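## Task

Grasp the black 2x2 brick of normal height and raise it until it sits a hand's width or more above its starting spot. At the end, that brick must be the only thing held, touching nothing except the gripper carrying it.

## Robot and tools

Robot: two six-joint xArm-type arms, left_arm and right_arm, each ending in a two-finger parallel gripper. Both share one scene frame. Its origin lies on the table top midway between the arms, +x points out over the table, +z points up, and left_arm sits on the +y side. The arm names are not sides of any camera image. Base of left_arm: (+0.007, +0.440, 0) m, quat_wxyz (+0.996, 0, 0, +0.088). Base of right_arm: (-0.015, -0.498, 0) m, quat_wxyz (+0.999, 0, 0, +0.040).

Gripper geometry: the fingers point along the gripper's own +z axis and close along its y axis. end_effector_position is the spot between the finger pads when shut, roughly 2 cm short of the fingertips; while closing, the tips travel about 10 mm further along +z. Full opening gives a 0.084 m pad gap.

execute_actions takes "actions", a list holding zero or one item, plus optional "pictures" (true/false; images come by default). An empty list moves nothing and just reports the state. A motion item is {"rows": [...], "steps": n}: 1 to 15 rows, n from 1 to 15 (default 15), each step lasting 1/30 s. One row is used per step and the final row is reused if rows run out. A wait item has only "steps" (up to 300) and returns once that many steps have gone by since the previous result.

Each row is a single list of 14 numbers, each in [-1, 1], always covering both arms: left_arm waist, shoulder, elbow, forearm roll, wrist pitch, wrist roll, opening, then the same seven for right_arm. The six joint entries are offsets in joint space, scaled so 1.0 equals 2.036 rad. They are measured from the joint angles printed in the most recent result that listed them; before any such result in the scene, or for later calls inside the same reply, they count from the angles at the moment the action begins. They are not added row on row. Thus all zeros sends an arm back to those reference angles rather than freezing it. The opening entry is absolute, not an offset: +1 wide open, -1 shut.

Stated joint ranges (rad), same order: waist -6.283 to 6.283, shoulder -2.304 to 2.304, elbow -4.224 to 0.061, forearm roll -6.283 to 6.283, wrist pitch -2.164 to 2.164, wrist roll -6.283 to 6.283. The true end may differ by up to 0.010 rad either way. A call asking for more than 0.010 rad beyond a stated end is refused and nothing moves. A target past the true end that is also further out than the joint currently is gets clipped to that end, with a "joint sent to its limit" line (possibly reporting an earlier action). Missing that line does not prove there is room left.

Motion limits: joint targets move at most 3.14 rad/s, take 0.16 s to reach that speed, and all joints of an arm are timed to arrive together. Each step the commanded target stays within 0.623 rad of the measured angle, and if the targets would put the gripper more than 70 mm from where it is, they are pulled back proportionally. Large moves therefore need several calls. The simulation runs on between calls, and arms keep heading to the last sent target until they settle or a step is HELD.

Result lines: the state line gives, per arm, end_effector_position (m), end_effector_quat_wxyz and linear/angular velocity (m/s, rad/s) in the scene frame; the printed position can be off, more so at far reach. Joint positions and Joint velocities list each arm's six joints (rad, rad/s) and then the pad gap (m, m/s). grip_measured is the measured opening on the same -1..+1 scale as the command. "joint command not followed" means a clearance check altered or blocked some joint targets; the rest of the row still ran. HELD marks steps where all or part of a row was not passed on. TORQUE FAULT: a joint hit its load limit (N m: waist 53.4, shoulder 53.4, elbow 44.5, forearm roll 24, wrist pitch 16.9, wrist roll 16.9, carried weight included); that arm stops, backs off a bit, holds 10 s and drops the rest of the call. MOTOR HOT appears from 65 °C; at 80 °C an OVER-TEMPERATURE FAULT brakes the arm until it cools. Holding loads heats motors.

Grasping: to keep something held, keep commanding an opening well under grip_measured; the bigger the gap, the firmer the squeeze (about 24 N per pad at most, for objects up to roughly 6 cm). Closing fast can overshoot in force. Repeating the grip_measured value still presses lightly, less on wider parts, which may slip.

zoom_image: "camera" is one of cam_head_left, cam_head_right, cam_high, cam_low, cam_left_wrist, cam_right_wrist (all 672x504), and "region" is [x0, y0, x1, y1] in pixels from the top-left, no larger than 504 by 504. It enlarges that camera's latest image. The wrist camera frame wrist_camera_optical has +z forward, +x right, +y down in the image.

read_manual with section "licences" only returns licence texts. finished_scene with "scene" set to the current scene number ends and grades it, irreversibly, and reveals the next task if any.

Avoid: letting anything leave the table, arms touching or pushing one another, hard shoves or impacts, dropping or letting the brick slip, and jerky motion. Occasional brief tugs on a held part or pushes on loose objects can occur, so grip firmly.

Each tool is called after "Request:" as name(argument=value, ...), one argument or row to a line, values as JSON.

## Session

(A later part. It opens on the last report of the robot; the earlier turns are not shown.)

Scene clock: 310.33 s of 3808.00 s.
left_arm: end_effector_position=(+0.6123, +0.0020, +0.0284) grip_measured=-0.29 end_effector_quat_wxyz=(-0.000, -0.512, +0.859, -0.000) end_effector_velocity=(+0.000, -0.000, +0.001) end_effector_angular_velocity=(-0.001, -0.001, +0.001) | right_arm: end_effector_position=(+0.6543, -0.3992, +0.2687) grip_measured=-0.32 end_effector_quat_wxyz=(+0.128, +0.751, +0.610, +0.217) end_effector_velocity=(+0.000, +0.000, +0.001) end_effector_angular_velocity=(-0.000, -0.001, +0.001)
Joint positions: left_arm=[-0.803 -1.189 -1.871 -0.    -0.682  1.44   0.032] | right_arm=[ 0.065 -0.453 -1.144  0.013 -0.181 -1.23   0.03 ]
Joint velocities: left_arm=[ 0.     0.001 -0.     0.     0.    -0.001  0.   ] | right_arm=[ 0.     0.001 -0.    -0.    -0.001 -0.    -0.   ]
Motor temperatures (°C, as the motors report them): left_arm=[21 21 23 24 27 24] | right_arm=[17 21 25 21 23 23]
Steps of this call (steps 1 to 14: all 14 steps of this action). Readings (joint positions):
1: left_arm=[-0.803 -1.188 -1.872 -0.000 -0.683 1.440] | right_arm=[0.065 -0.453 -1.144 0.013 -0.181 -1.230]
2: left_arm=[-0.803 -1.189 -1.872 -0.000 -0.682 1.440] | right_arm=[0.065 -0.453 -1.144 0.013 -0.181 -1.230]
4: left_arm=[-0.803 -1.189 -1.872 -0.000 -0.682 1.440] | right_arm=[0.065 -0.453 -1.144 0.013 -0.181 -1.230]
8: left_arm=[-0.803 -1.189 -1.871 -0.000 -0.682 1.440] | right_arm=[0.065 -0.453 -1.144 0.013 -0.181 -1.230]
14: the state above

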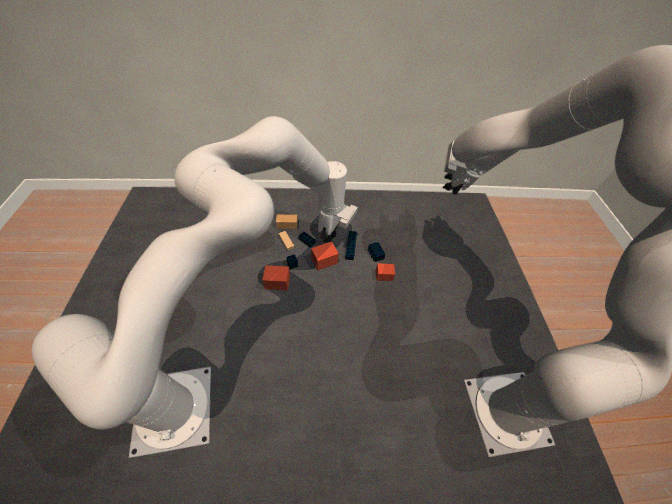

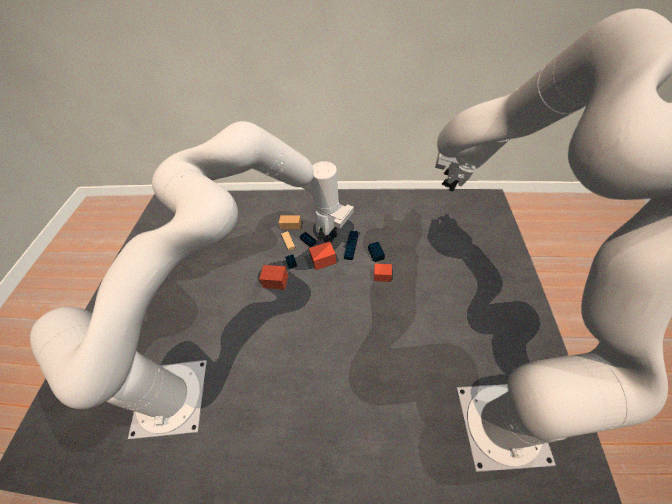

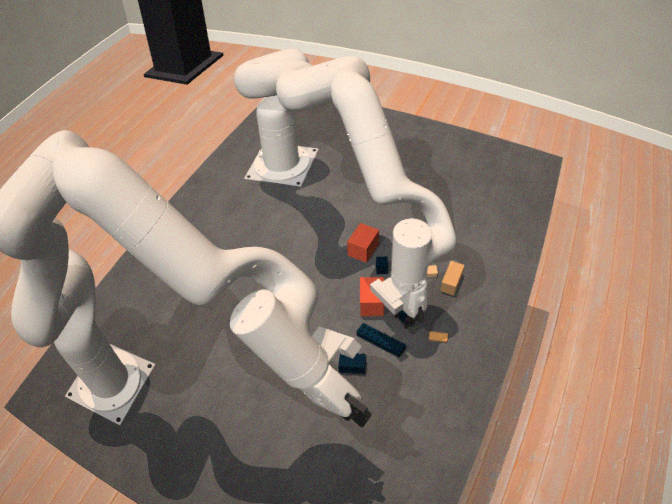

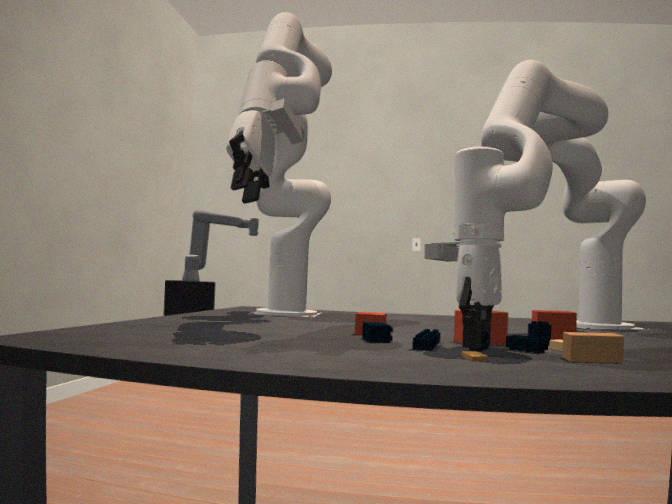

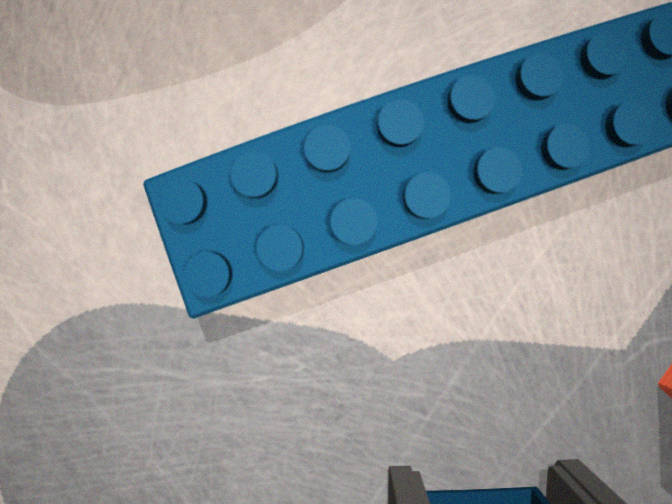

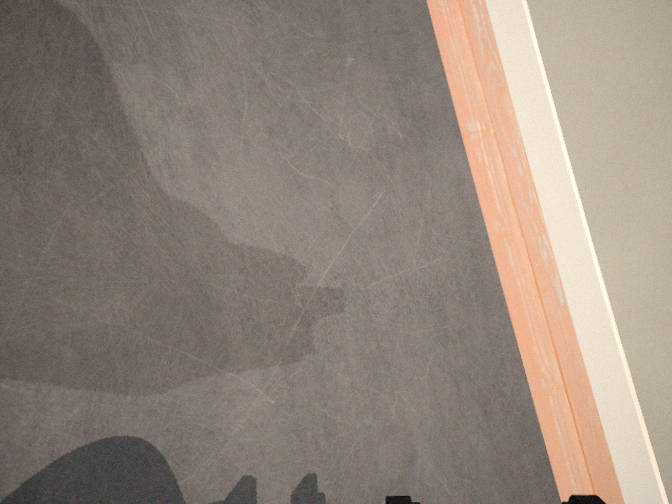

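Request:
execute_actions(
  actions=[
    {"rows":[[0,0.005,0,0,-0.005,0,-1,0,0,0,0,0,0,-0.3],[0,0.013,0,0,-0.013,0,-1,0,0,0,0,0,0,-0.3],[0,0.023,0,0,-0.023,0,-1,0,0,0,0,0,0,-0.3],[0,0.034,0,0,-0.034,0,-1,0,0,0,0,0,0,-0.3],[0,0.045,0,0,-0.045,0,-1,0,0,0,0,0,0,-0.3],[0,0.056,0,0,-0.056,0,-1,0,0,0,0,0,0,-0.3],[0,0.067,0,0,-0.067,0,-1,0,0,0,0,0,0,-0.3],[0,0.078,0,0,-0.078,0,-1,0,0,0,0,0,0,-0.3],[0,0.089,0,0,-0.089,0,-1,0,0,0,0,0,0,-0.3],[0,0.1,0,0,-0.1,0,-1,0,0,0,0,0,0,-0.3],[0,0.105,0,0,-0.105,0,-1,0,0,0,0,0,0,-0.3]],"steps":15},
  ],
  pictures=false,
)

Request:
execute_actions(
  actions=[
    {"steps":12},
  ],
)

Scene clock: 319.27 s of 3808.00 s.
left_arm: end_effector_position=(+0.6162, -0.0009, +0.1754) grip_measured=-0.29 end_effector_quat_wxyz=(+0.001, -0.512, +0.859, -0.002) end_effector_velocity=(-0.004, +0.002, +0.231) end_effector_angular_velocity=(-0.021, -0.030, +0.000) | right_arm: end_effector_position=(+0.6543, -0.3992, +0.2687) grip_measured=-0.32 end_effector_quat_wxyz=(+0.128, +0.751, +0.610, +0.217) end_effector_velocity=(-0.000, -0.000, -0.001) end_effector_angular_velocity=(-0.001, +0.001, +0.002)
Joint positions: left_arm=[-0.803 -0.995 -1.873 -0.    -0.874  1.44   0.032] | right_arm=[ 0.065 -0.453 -1.144  0.013 -0.181 -1.23   0.03 ]
Joint velocities: left_arm=[-0.001  0.297 -0.018  0.    -0.279 -0.001  0.   ] | right_arm=[-0.    -0.001  0.001  0.     0.    -0.002 -0.   ]
Motor temperatures (°C, as the motors report them): left_arm=[21 21 22 24 27 24] | right_arm=[17 21 26 21 23 23]
Steps of this call (steps 1 to 15: the robot went on to your last target; steps 16 to 90: nothing new was sent; then 5.43 s passed at rest; steps 91 to 105: all 15 steps of this action). Readings (joint positions):
91: left_arm=[-0.803 -1.190 -1.871 -0.000 -0.682 1.440] | right_arm=[0.065 -0.453 -1.144 0.013 -0.181 -1.230]
92: left_arm=[-0.803 -1.189 -1.870 -0.000 -0.683 1.440] | right_arm=[0.065 -0.453 -1.144 0.013 -0.181 -1.230]
94: left_arm=[-0.803 -1.179 -1.868 -0.000 -0.696 1.440] | right_arm=[0.065 -0.453 -1.144 0.013 -0.181 -1.230]
98: left_arm=[-0.803 -1.116 -1.870 -0.000 -0.756 1.440] | right_arm=[0.065 -0.453 -1.144 0.013 -0.181 -1.230]
105: the state above

Scene clock: 319.67 s of 3808.00 s.
left_arm: end_effector_position=(+0.6140, +0.0007, +0.1883) grip_measured=-0.29 end_effector_quat_wxyz=(-0.000, -0.512, +0.859, +0.000) end_effector_velocity=(+0.001, -0.002, +0.005) end_effector_angular_velocity=(-0.004, -0.005, -0.000) | right_arm: end_effector_position=(+0.6543, -0.3992, +0.2687) grip_measured=-0.32 end_effector_quat_wxyz=(+0.128, +0.751, +0.610, +0.217) end_effector_velocity=(+0.000, +0.000, +0.000) end_effector_angular_velocity=(-0.001, -0.000, +0.002)
Joint positions: left_arm=[-0.803 -0.976 -1.871 -0.    -0.895  1.44   0.032] | right_arm=[ 0.065 -0.453 -1.144  0.013 -0.181 -1.23   0.03 ]
Joint velocities: left_arm=[-0.001  0.005 -0.003  0.    -0.001 -0.001  0.   ] | right_arm=[ 0.     0.    -0.    -0.    -0.001 -0.002  0.   ]
Motor temperatures (°C, as the motors report them): left_arm=[21 21 22 24 27 24] | right_arm=[17 21 26 21 23 23]
Steps of this call (steps 1 to 12: the robot went on to your last target). Readings (joint positions):
1: left_arm=[-0.803 -0.987 -1.873 -0.000 -0.882 1.440] | right_arm=[0.065 -0.453 -1.144 0.013 -0.181 -1.230]
2: left_arm=[-0.803 -0.983 -1.873 -0.000 -0.887 1.440] | right_arm=[0.065 -0.453 -1.144 0.013 -0.181 -1.230]
4: left_arm=[-0.803 -0.979 -1.871 -0.000 -0.892 1.440] | right_arm=[0.065 -0.453 -1.144 0.013 -0.181 -1.230]
8: left_arm=[-0.803 -0.977 -1.870 -0.000 -0.895 1.440] | right_arm=[0.065 -0.453 -1.144 0.013 -0.181 -1.230]
12: the state above

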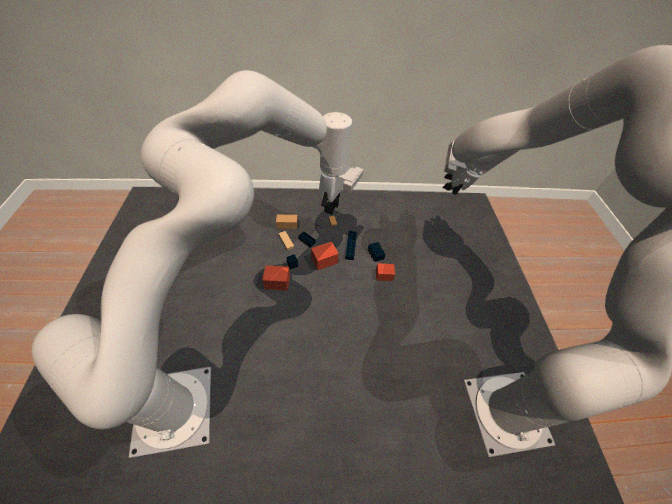

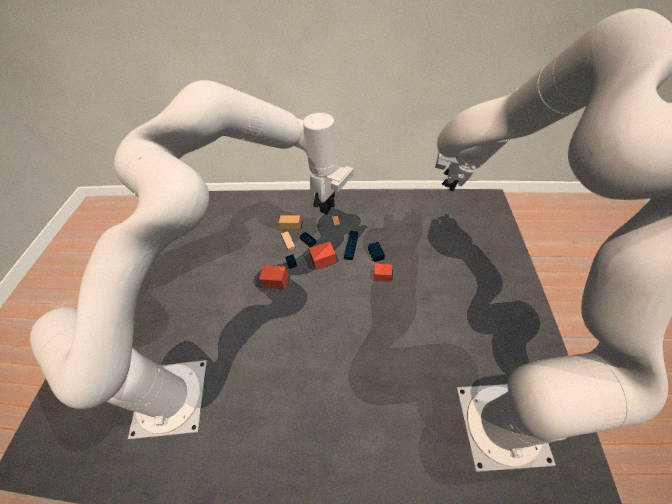

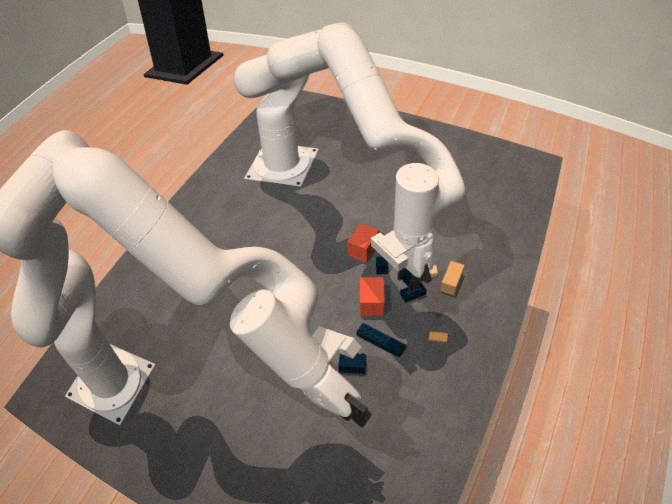

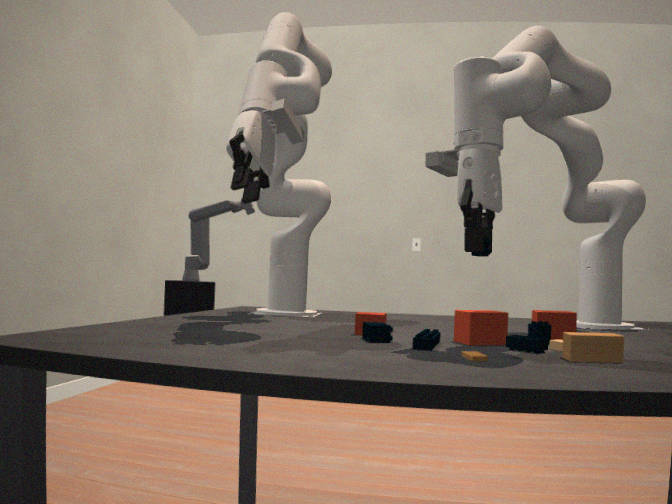

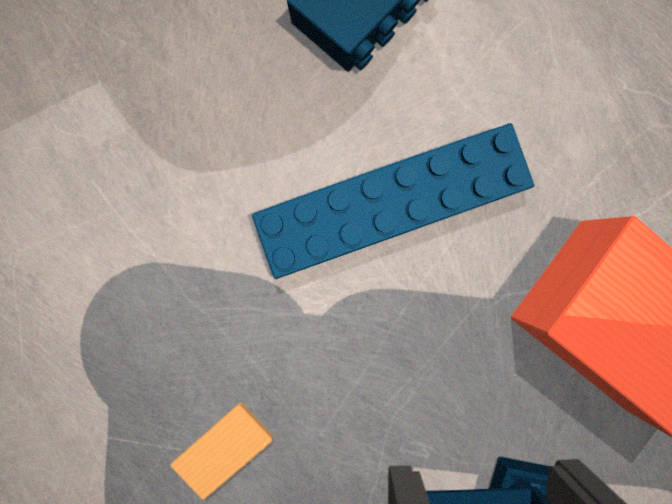

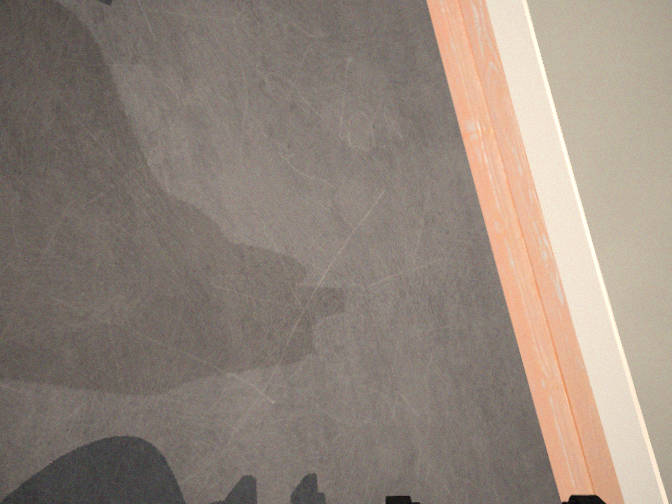

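The brick is lifted 16 cm and held.

Request:
finished_scene(
  scene=1,
)

The scene is finished: the task was done.


## Next scene

Grasp the orange 2x2 brick of tall height and raise it until it sits a hand's width or more above its starting spot. At the end, that brick must be the only thing held, touching nothing except the gripper carrying it.

Request:
execute_actions(
  actions=[],
)

Scene clock: 0.00 s of 3808.00 s.
left_arm: end_effector_position=(+0.0913, +0.5595, +0.1716) grip_measured=+1.00 end_effector_quat_wxyz=(+0.182, -0.205, +0.908, -0.318) end_effector_velocity=(-0.000, +0.000, +0.000) end_effector_angular_velocity=(+0.001, +0.001, +0.002) | right_arm: end_effector_position=(+0.5240, +0.1160, +0.1659) grip_measured=-0.24 end_effector_quat_wxyz=(+0.049, +0.011, +0.998, -0.043) end_effector_velocity=(-0.001, -0.001, -0.001) end_effector_angular_velocity=(-0.002, +0.002, -0.000)
Joint positions: left_arm=[ 1.511 -0.097 -0.233 -0.552 -0.863 -1.378  0.084] | right_arm=[ 0.808 -1.269 -2.341 -0.148 -1.083 -2.16   0.033]
Joint velocities: left_arm=[ 0.001  0.001 -0.     0.    -0.    -0.001 -0.   ] | right_arm=[ 0.    -0.001  0.     0.    -0.002 -0.    -0.   ]
Motor temperatures (°C, as the motors report them): left_arm=[21 20 21 24 27 24] | right_arm=[17 20 24 21 23 23]

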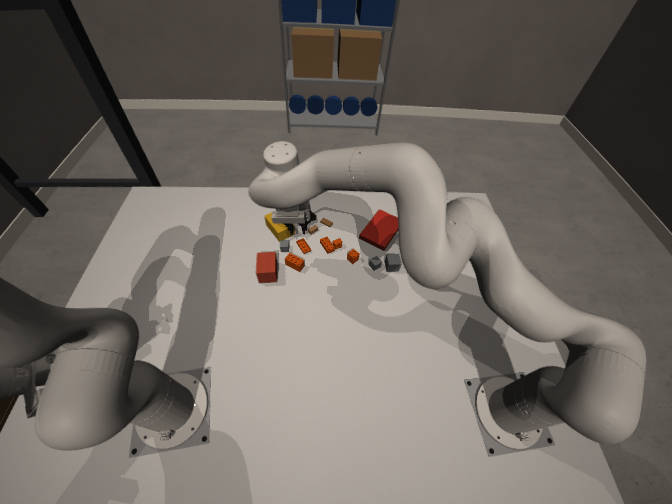

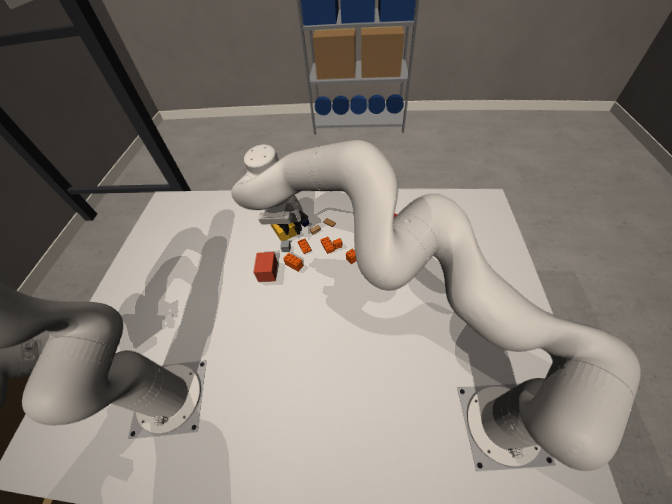

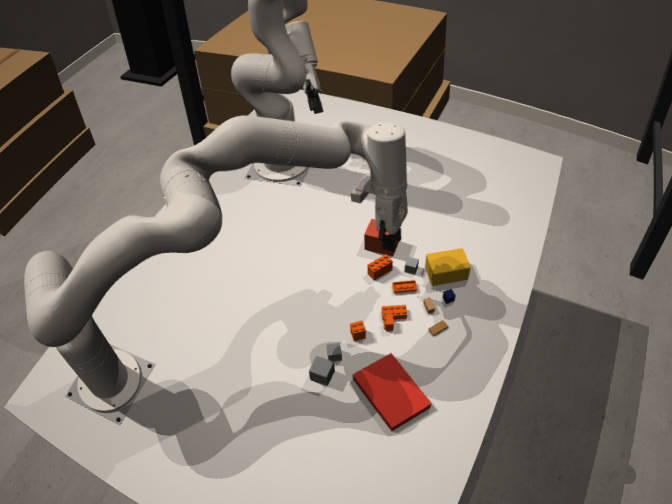

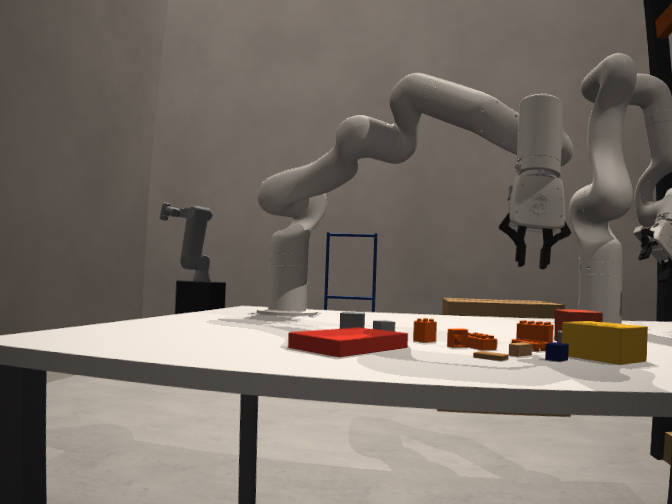

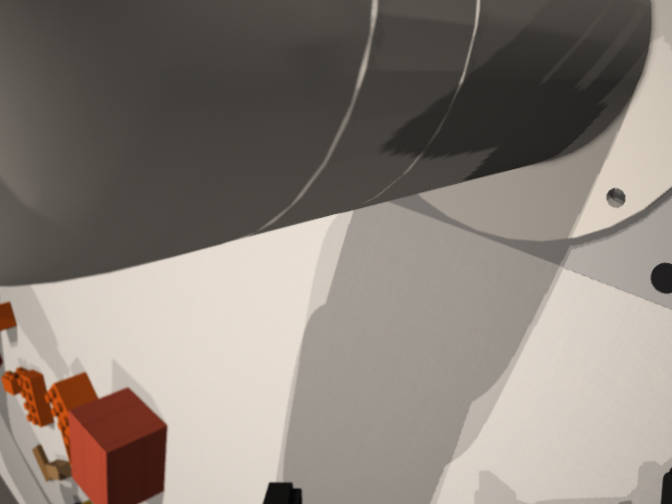

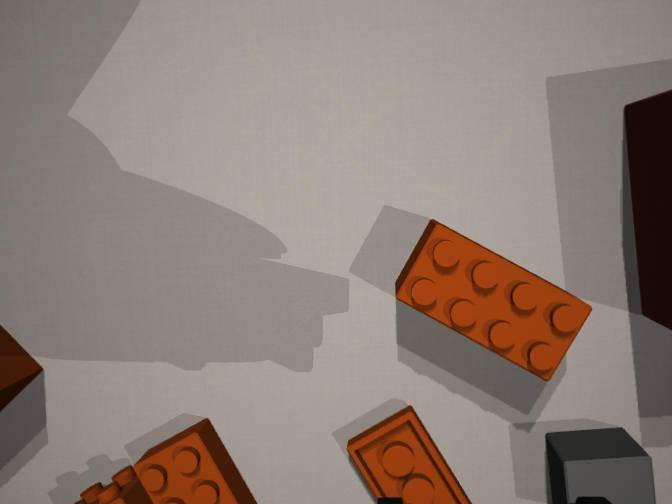

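Request:
zoom_image(
  camera="cam_head_left",
  region=[250, 200, 410, 300],
)

Request:
zoom_image(
  camera="cam_high",
  region=[300, 240, 480, 400],
)

Request:
zoom_image(
  camera="cam_low",
  region=[330, 295, 600, 375],
)

Region (250, 200, 410, 300) of cam_head_left's 672x504 image, scaled by 3.150, with more detail than that image has; it fills the top 315 rows of this view, and the rest is white.

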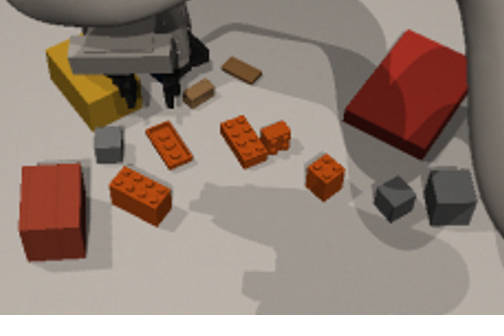

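Region (300, 240, 480, 400) of cam_high's 672x504 image, scaled by 2.800, with more detail than that image has.

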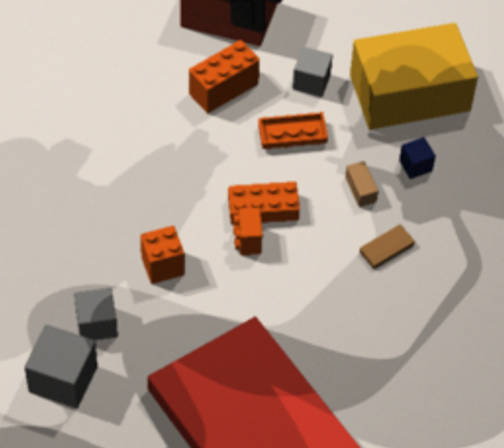

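Region (330, 295, 600, 375) of cam_low's 672x504 image, scaled by 1.867, with more detail than that image has; it fills the top 149 rows of this view, and the rest is white.

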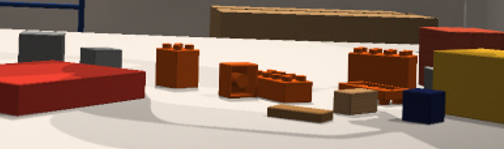

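Request:
execute_actions(
  actions=[
    {"rows":[[0,0,0,0,0,0,1,-0.002,0.004,0.008,0.001,0.004,0.005,-0.15],[0,0,0,0,0,0,1,-0.007,0.012,0.024,0.004,0.013,0.015,-0.05],[0,0,0,0,0,0,1,-0.013,0.024,0.048,0.009,0.025,0.030,0.05],[0,0,0,0,0,0,1,-0.022,0.039,0.080,0.015,0.042,0.051,0.15],[0,0,0,0,0,0,1,-0.032,0.057,0.116,0.021,0.061,0.074,0.2],[0,0,0,0,0,0,1,-0.042,0.075,0.152,0.028,0.080,0.096,0.2],[0,0,0,0,0,0,1,-0.052,0.092,0.189,0.034,0.099,0.119,0.2],[0,0,0,0,0,0,1,-0.063,0.110,0.225,0.041,0.118,0.142,0.2],[0,0,0,0,0,0,1,-0.073,0.128,0.261,0.047,0.137,0.165,0.2],[0,0,0,0,0,0,1,-0.083,0.145,0.297,0.054,0.155,0.188,0.2],[0,0,0,0,0,0,1,-0.092,0.161,0.329,0.060,0.172,0.208,0.2],[0,0,0,0,0,0,1,-0.099,0.175,0.357,0.065,0.187,0.226,0.2],[0,0,0,0,0,0,1,-0.105,0.185,0.377,0.068,0.197,0.239,0.2],[0,0,0,0,0,0,1,-0.109,0.193,0.393,0.071,0.206,0.249,0.2],[0,0,0,0,0,0,1,-0.1117,0.1966,0.4013,0.0727,0.2101,0.2539,0.2]],"steps":15},
  ],
  pictures=false,
)

Request:
execute_actions(
  actions=[
    {"steps":21},
  ],
)

Scene clock: 83.47 s of 3808.00 s.
left_arm: end_effector_position=(+0.0913, +0.5595, +0.1716) grip_measured=+1.00 end_effector_quat_wxyz=(+0.182, -0.205, +0.908, -0.318) end_effector_velocity=(-0.000, +0.000, -0.000) end_effector_angular_velocity=(+0.001, +0.001, -0.002) | right_arm: end_effector_position=(+0.5370, -0.0040, +0.1397) grip_measured=+0.19 end_effector_quat_wxyz=(+0.015, +0.264, +0.964, -0.011) end_effector_velocity=(-0.046, -0.371, -0.070) end_effector_angular_velocity=(+0.192, +0.104, -1.463)
Joint positions: left_arm=[ 1.511 -0.097 -0.233 -0.552 -0.863 -1.378  0.084] | right_arm=[ 0.662 -1.012 -1.818 -0.053 -0.809 -1.829  0.052]
Joint velocities: left_arm=[-0.001 -0.    -0.     0.     0.001  0.001  0.   ] | right_arm=[-0.397  0.709  1.445  0.26   0.755  0.916  0.   ]
Motor temperatures (°C, as the motors report them): left_arm=[21 19 21 24 28 24] | right_arm=[17 22 25 21 23 23]
Steps of this call (steps 1 to 90: nothing new was sent; then 79.97 s passed at rest; steps 91 to 105: all 15 steps of this action). Readings (joint positions):
91: left_arm=[1.511 -0.097 -0.233 -0.552 -0.863 -1.378] | right_arm=[0.808 -1.269 -2.341 -0.148 -1.083 -2.160]
92: left_arm=[1.511 -0.097 -0.233 -0.552 -0.863 -1.378] | right_arm=[0.808 -1.267 -2.338 -0.147 -1.082 -2.158]
94: left_arm=[1.511 -0.097 -0.233 -0.552 -0.863 -1.378] | right_arm=[0.802 -1.256 -2.315 -0.143 -1.069 -2.144]
98: left_arm=[1.511 -0.097 -0.233 -0.552 -0.863 -1.378] | right_arm=[0.762 -1.186 -2.172 -0.117 -0.994 -2.053]
105: the state above

Scene clock: 84.17 s of 3808.00 s.
left_arm: end_effector_position=(+0.0913, +0.5595, +0.1716) grip_measured=+1.00 end_effector_quat_wxyz=(+0.182, -0.205, +0.908, -0.318) end_effector_velocity=(+0.000, -0.000, -0.000) end_effector_angular_velocity=(-0.000, -0.000, -0.001) | right_arm: end_effector_position=(+0.5184, -0.0823, +0.1254) grip_measured=+0.19 end_effector_quat_wxyz=(+0.000, +0.406, +0.914, +0.000) end_effector_velocity=(+0.000, -0.001, +0.000) end_effector_angular_velocity=(+0.000, -0.000, -0.002)
Joint positions: left_arm=[ 1.511 -0.097 -0.233 -0.552 -0.863 -1.378  0.084] | right_arm=[ 0.581 -0.869 -1.525  0.    -0.656 -1.644  0.052]
Joint velocities: left_arm=[-0.  0.  0.  0. -0.  0.  0.] | right_arm=[-0.001  0.002  0.003  0.     0.001  0.     0.   ]
Motor temperatures (°C, as the motors report them): left_arm=[21 19 21 24 28 24] | right_arm=[17 22 25 21 23 23]
Steps of this call (steps 1 to 21: the robot went on to your last target). Readings (joint positions):
1: left_arm=[1.511 -0.097 -0.233 -0.552 -0.863 -1.378] | right_arm=[0.649 -0.988 -1.770 -0.044 -0.784 -1.799]
2: left_arm=[1.511 -0.097 -0.233 -0.552 -0.863 -1.378] | right_arm=[0.636 -0.965 -1.723 -0.035 -0.760 -1.769]
4: left_arm=[1.511 -0.097 -0.233 -0.552 -0.863 -1.378] | right_arm=[0.611 -0.921 -1.633 -0.019 -0.713 -1.712]
8: left_arm=[1.511 -0.097 -0.233 -0.552 -0.863 -1.378] | right_arm=[0.585 -0.876 -1.540 -0.002 -0.664 -1.654]
21: the state above

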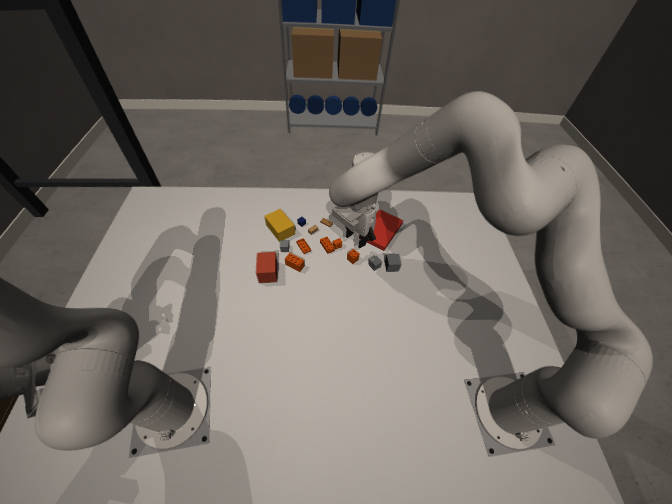

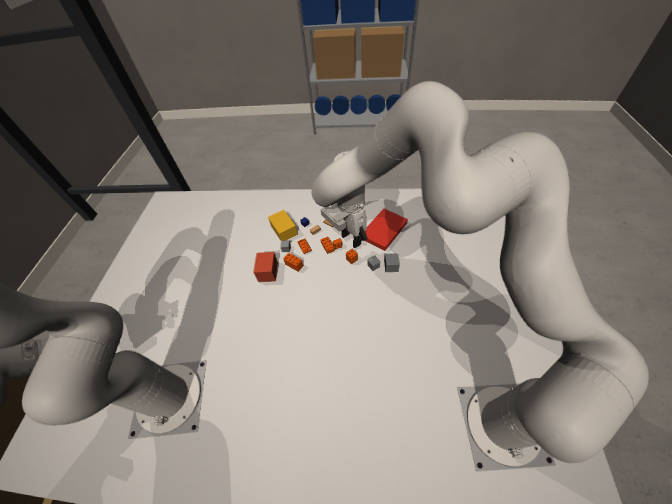

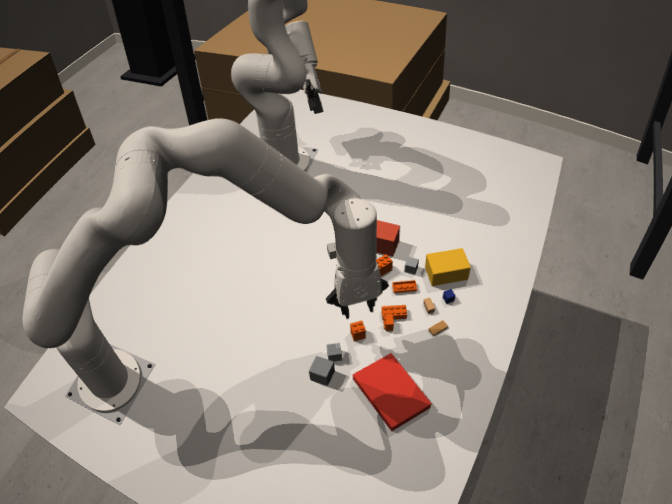

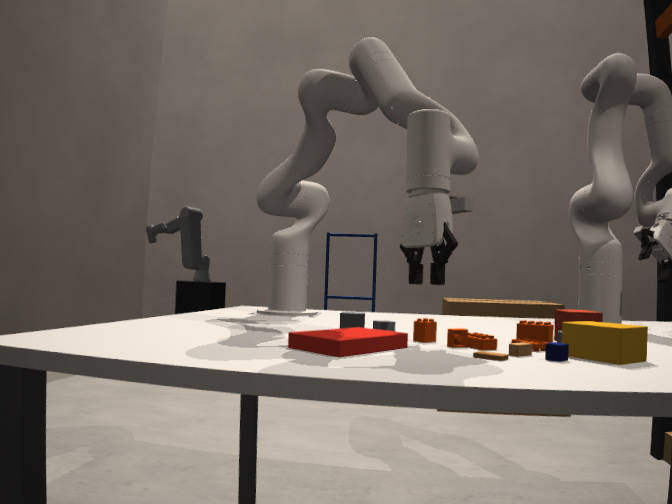

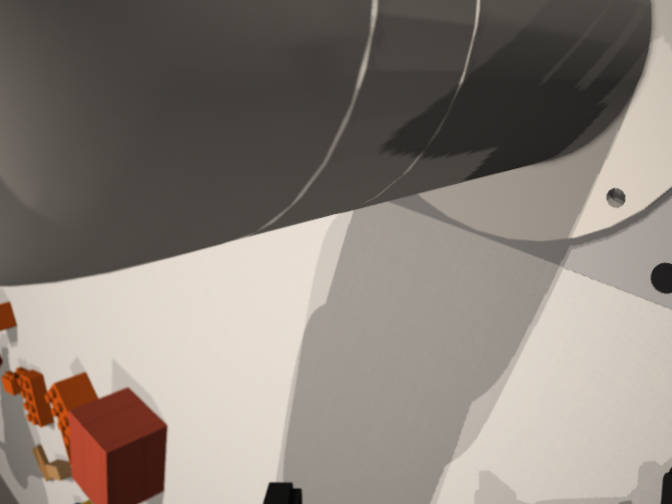

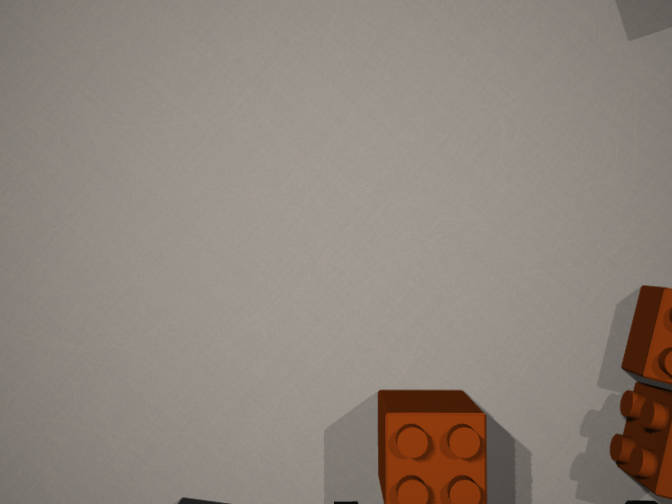

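Request:
zoom_image(
  camera="cam_right_wrist",
  region=[310, 360, 672, 504],
)

Request:
zoom_image(
  camera="cam_low",
  region=[360, 220, 520, 360],
)

Region (310, 360, 672, 504) of cam_right_wrist's 672x504 image, scaled by 1.392, with more detail than that image has; it fills the top 200 rows of this view, and the rest is white.

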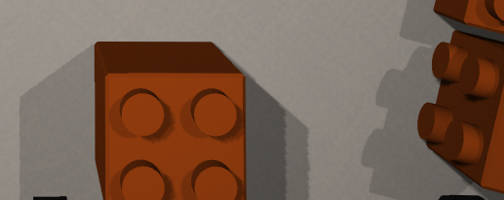

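Region (360, 220, 520, 360) of cam_low's 672x504 image, scaled by 3.150, with more detail than that image has; it fills the top 441 rows of this view, and the rest is white.

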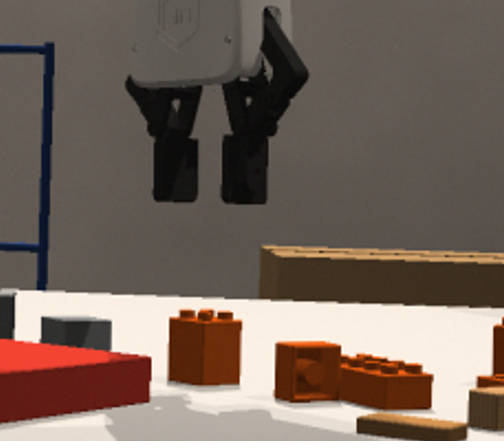

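Request:
execute_actions(
  actions=[
    {"rows":[[0,0,0,0,0,0,1,0.0003,-0.005,0,0,0.005,0.0005,0.2],[0,0,0,0,0,0,1,0.0006,-0.013,0,0,0.013,0.001,0.2],[0,0,0,0,0,0,1,0.0009,-0.023,0,0,0.023,0.0015,0.2],[0,0,0,0,0,0,1,0.0012,-0.034,-0.0005,0,0.0335,0.002,0.2],[0,0,0,0,0,0,1,0.0012,-0.045,-0.002,0,0.043,0.002,0.2],[0,0,0,0,0,0,1,0.0012,-0.056,-0.0045,0,0.0515,0.002,0.2],[0,0,0,0,0,0,1,0.0012,-0.0655,-0.007,0,0.0585,0.002,0.2],[0,0,0,0,0,0,1,0.0012,-0.072,-0.0085,0,0.0635,0.002,0.2],[0,0,0,0,0,0,1,0.0012,-0.0755,-0.0094,0,0.0662,0.002,0.2]],"steps":15},
  ],
  pictures=false,
)

Request:
execute_actions(
  actions=[
    {"rows":[[0,0,0,0,0,0,1,0,-0.0015,0,0,0.0015,0,0.1],[0,0,0,0,0,0,1,0,-0.0015,0,0,0.0015,0,0.0],[0,0,0,0,0,0,1,0,-0.0015,0,0,0.0015,0,-0.1],[0,0,0,0,0,0,1,0,-0.0015,0,0,0.0015,0,-0.18],[0,0,0,0,0,0,1,0,-0.0015,0,0,0.0015,0,-0.25],[0,0,0,0,0,0,1,0,-0.0015,0,0,0.0015,0,-0.32],[0,0,0,0,0,0,1,0,-0.0015,0,0,0.0015,0,-0.4],[0,0,0,0,0,0,1,0,-0.0015,0,0,0.0015,0,-0.5],[0,0,0,0,0,0,1,0,-0.0015,0,0,0.0015,0,-0.6],[0,0,0,0,0,0,1,0,-0.0015,0,0,0.0015,0,-0.75],[0,0,0,0,0,0,1,0,-0.0015,0,0,0.0015,0,-0.9],[0,0,0,0,0,0,1,0,-0.0015,0,0,0.0015,0,-1]],"steps":14},
  ],
  pictures=false,
)

Request:
execute_actions(
  actions=[
    {"rows":[[0,0,0,0,0,0,1,0,0.005,0,0,-0.005,0,-1],[0,0,0,0,0,0,1,0,0.013,0,0,-0.013,0,-1],[0,0,0,0,0,0,1,0,0.023,0,0,-0.023,0,-1],[0,0,0,0,0,0,1,0,0.034,0,0,-0.034,0,-1],[0,0,0,0,0,0,1,0,0.046,0,0,-0.046,0,-1],[0,0,0,0,0,0,1,0,0.058,0,0,-0.058,0,-1],[0,0,0,0,0,0,1,0,0.070,0,0,-0.070,0,-1],[0,0,0,0,0,0,1,0,0.082,0,0,-0.082,0,-1],[0,0,0,0,0,0,1,0,0.093,0,0,-0.093,0,-1],[0,0,0,0,0,0,1,0,0.103,0,0,-0.103,0,-1],[0,0,0,0,0,0,1,0,0.11,0,0,-0.11,0,-1]],"steps":15},
  ],
  pictures=false,
)

Request:
execute_actions(
  actions=[
    {"steps":12},
  ],
)

Scene clock: 173.23 s of 3808.00 s.
left_arm: end_effector_position=(+0.0913, +0.5595, +0.1716) grip_measured=+1.00 end_effector_quat_wxyz=(+0.182, -0.205, +0.908, -0.318) end_effector_velocity=(-0.000, +0.000, +0.000) end_effector_angular_velocity=(+0.000, +0.001, +0.002) | right_arm: end_effector_position=(+0.5160, -0.0821, +0.0299) grip_measured=+0.19 end_effector_quat_wxyz=(-0.000, +0.407, +0.913, -0.000) end_effector_velocity=(+0.014, +0.011, -0.009) end_effector_angular_velocity=(+0.029, -0.036, -0.000)
Joint positions: left_arm=[ 1.511 -0.097 -0.233 -0.552 -0.863 -1.378  0.084] | right_arm=[ 0.584 -1.019 -1.543  0.    -0.524 -1.64   0.052]
Joint velocities: left_arm=[ 0.     0.    -0.001 -0.    -0.    -0.001  0.   ] | right_arm=[ 0.    -0.029 -0.031  0.001  0.043 -0.001  0.   ]
Motor temperatures (°C, as the motors report them): left_arm=[21 19 21 24 28 24] | right_arm=[17 22 25 21 23 23]
Steps of this call (steps 1 to 15: the robot went on to your last target; steps 16 to 90: nothing new was sent; then 85.57 s passed at rest; steps 91 to 105: all 15 steps of this action). Readings (joint positions):
91: left_arm=[1.511 -0.097 -0.233 -0.552 -0.863 -1.378] | right_arm=[0.581 -0.869 -1.524 0.000 -0.655 -1.643]
92: left_arm=[1.511 -0.097 -0.233 -0.552 -0.863 -1.378] | right_arm=[0.581 -0.870 -1.525 0.000 -0.653 -1.643]
94: left_arm=[1.511 -0.097 -0.233 -0.552 -0.863 -1.378] | right_arm=[0.582 -0.882 -1.526 0.000 -0.640 -1.642]
98: left_arm=[1.511 -0.097 -0.233 -0.552 -0.863 -1.378] | right_arm=[0.583 -0.947 -1.529 0.000 -0.582 -1.640]
105: the state above

Scene clock: 173.70 s of 3808.00 s.
left_arm: end_effector_position=(+0.0913, +0.5595, +0.1716) grip_measured=+1.00 end_effector_quat_wxyz=(+0.182, -0.205, +0.908, -0.318) end_effector_velocity=(+0.000, -0.000, -0.000) end_effector_angular_velocity=(-0.001, +0.001, -0.000) | right_arm: end_effector_position=(+0.5161, -0.0820, +0.0283) grip_measured=-0.29 end_effector_quat_wxyz=(-0.000, +0.407, +0.913, +0.000) end_effector_velocity=(-0.000, -0.000, -0.000) end_effector_angular_velocity=(-0.000, +0.001, -0.000)
Joint positions: left_arm=[ 1.511 -0.097 -0.233 -0.552 -0.863 -1.378  0.084] | right_arm=[ 0.584 -1.022 -1.543  0.    -0.521 -1.64   0.032]
Joint velocities: left_arm=[-0.002 -0.     0.     0.     0.    -0.001  0.   ] | right_arm=[ 0.    -0.    -0.     0.    -0.001 -0.     0.   ]
Motor temperatures (°C, as the motors report them): left_arm=[21 19 21 24 28 24] | right_arm=[17 22 25 21 23 23]
Steps of this call (steps 1 to 14: all 14 steps of this action). Readings (joint positions):
1: left_arm=[1.511 -0.097 -0.233 -0.552 -0.863 -1.378] | right_arm=[0.584 -1.020 -1.543 0.000 -0.523 -1.639]
2: left_arm=[1.511 -0.097 -0.233 -0.552 -0.863 -1.378] | right_arm=[0.584 -1.020 -1.544 0.000 -0.522 -1.639]
4: left_arm=[1.511 -0.097 -0.233 -0.552 -0.863 -1.378] | right_arm=[0.584 -1.021 -1.543 0.000 -0.521 -1.640]
8: left_arm=[1.511 -0.097 -0.233 -0.552 -0.863 -1.378] | right_arm=[0.584 -1.022 -1.543 0.000 -0.521 -1.640]
14: the state above

Scene clock: 174.20 s of 3808.00 s.
left_arm: end_effector_position=(+0.0913, +0.5595, +0.1716) grip_measured=+1.00 end_effector_quat_wxyz=(+0.182, -0.205, +0.908, -0.318) end_effector_velocity=(+0.000, -0.000, -0.000) end_effector_angular_velocity=(+0.000, +0.000, -0.001) | right_arm: end_effector_position=(+0.5208, -0.0784, +0.1728) grip_measured=-0.29 end_effector_quat_wxyz=(+0.001, +0.407, +0.913, +0.003) end_effector_velocity=(-0.010, -0.008, +0.150) end_effector_angular_velocity=(-0.003, +0.004, +0.001)
Joint positions: left_arm=[ 1.511 -0.097 -0.233 -0.552 -0.863 -1.378  0.084] | right_arm=[ 0.584 -0.81  -1.545  0.    -0.729 -1.64   0.032]
Joint velocities: left_arm=[-0.001 -0.     0.    -0.     0.001  0.    -0.   ] | right_arm=[ 0.     0.221  0.    -0.    -0.226 -0.001 -0.   ]
Motor temperatures (°C, as the motors report them): left_arm=[21 19 21 24 28 24] | right_arm=[17 22 25 21 23 23]
Steps of this call (steps 1 to 15: all 15 steps of this action). Readings (joint positions):
1: left_arm=[1.511 -0.097 -0.233 -0.552 -0.863 -1.378] | right_arm=[0.584 -1.022 -1.543 0.000 -0.521 -1.640]
2: left_arm=[1.511 -0.097 -0.233 -0.552 -0.863 -1.378] | right_arm=[0.584 -1.020 -1.543 0.000 -0.523 -1.640]
4: left_arm=[1.511 -0.097 -0.233 -0.552 -0.863 -1.378] | right_arm=[0.584 -1.008 -1.541 0.000 -0.537 -1.640]
8: left_arm=[1.511 -0.097 -0.233 -0.552 -0.863 -1.378] | right_arm=[0.584 -0.942 -1.543 0.000 -0.601 -1.640]
15: the state above

Scene clock: 174.60 s of 3808.00 s.
left_arm: end_effector_position=(+0.0913, +0.5595, +0.1716) grip_measured=+1.00 end_effector_quat_wxyz=(+0.182, -0.205, +0.908, -0.318) end_effector_velocity=(-0.000, +0.000, +0.000) end_effector_angular_velocity=(+0.001, -0.001, -0.001) | right_arm: end_effector_position=(+0.5186, -0.0801, +0.1800) grip_measured=-0.29 end_effector_quat_wxyz=(-0.000, +0.407, +0.913, -0.000) end_effector_velocity=(+0.001, +0.001, +0.003) end_effector_angular_velocity=(+0.003, -0.004, -0.001)
Joint positions: left_arm=[ 1.511 -0.097 -0.233 -0.552 -0.863 -1.378  0.084] | right_arm=[ 0.584 -0.798 -1.543  0.    -0.745 -1.64   0.032]
Joint velocities: left_arm=[ 0.     0.    -0.     0.    -0.     0.002 -0.   ] | right_arm=[-0.     0.004 -0.002  0.001 -0.001  0.     0.   ]
Motor temperatures (°C, as the motors report them): left_arm=[21 19 21 24 28 24] | right_arm=[17 22 25 21 23 23]
Steps of this call (steps 1 to 12: the robot went on to your last target). Readings (joint positions):
1: left_arm=[1.511 -0.097 -0.233 -0.552 -0.863 -1.378] | right_arm=[0.584 -0.805 -1.545 0.000 -0.735 -1.640]
2: left_arm=[1.511 -0.097 -0.233 -0.552 -0.863 -1.378] | right_arm=[0.584 -0.802 -1.544 0.000 -0.739 -1.640]
4: left_arm=[1.511 -0.097 -0.233 -0.552 -0.863 -1.378] | right_arm=[0.584 -0.801 -1.543 0.000 -0.743 -1.640]
8: left_arm=[1.511 -0.097 -0.233 -0.552 -0.863 -1.378] | right_arm=[0.584 -0.799 -1.542 0.000 -0.744 -1.640]
12: the state above

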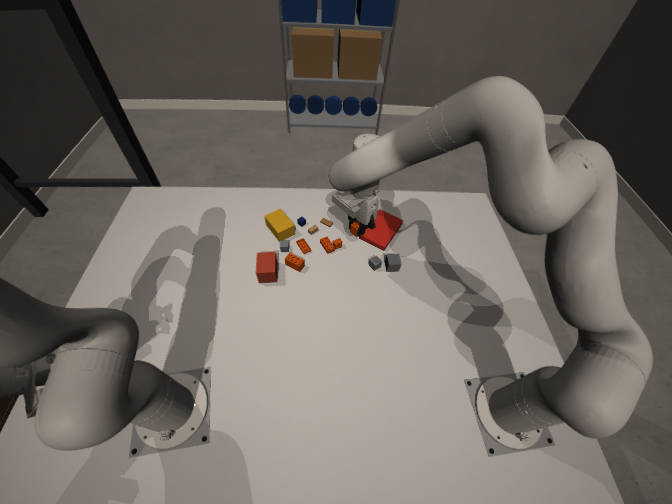

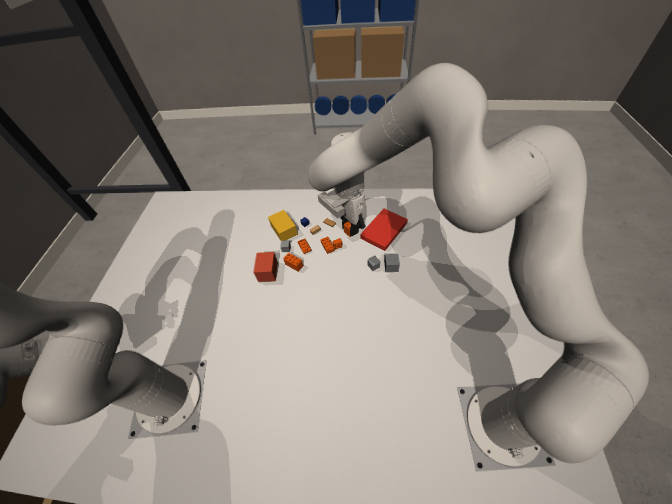

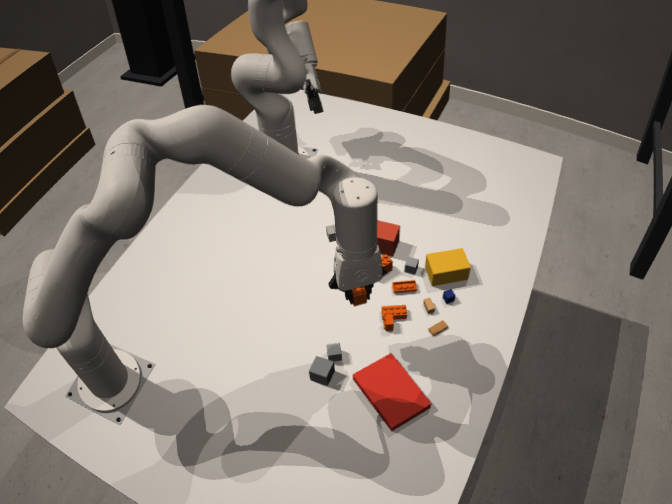

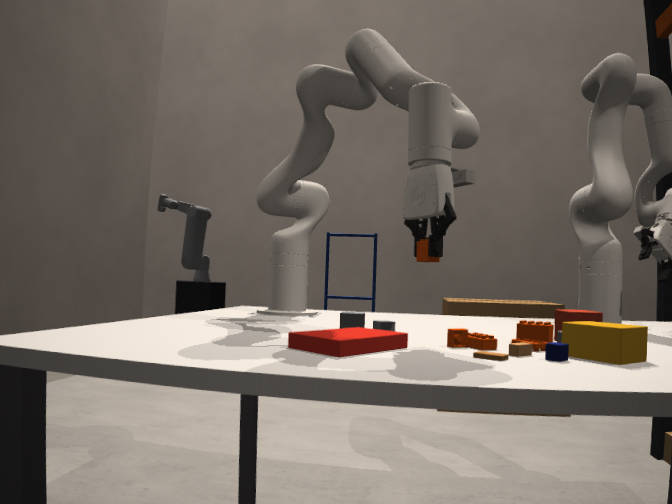

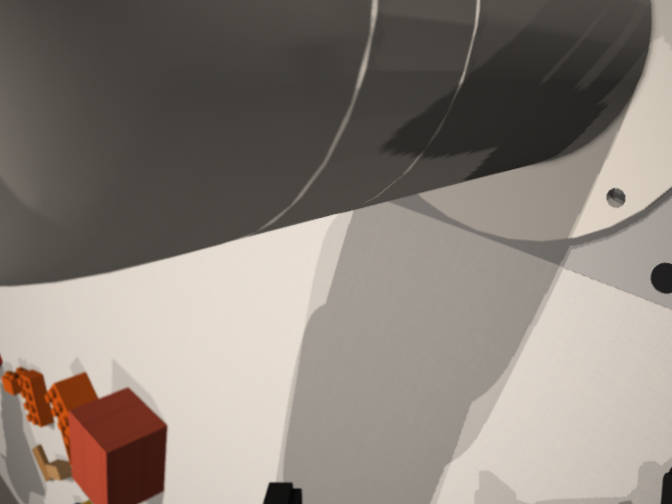

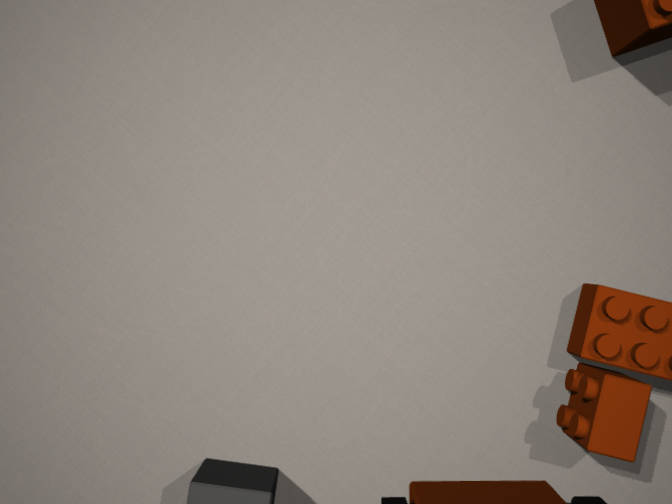

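Request:
finished_scene(
  scene=2,
)

The scene is finished: the task was done.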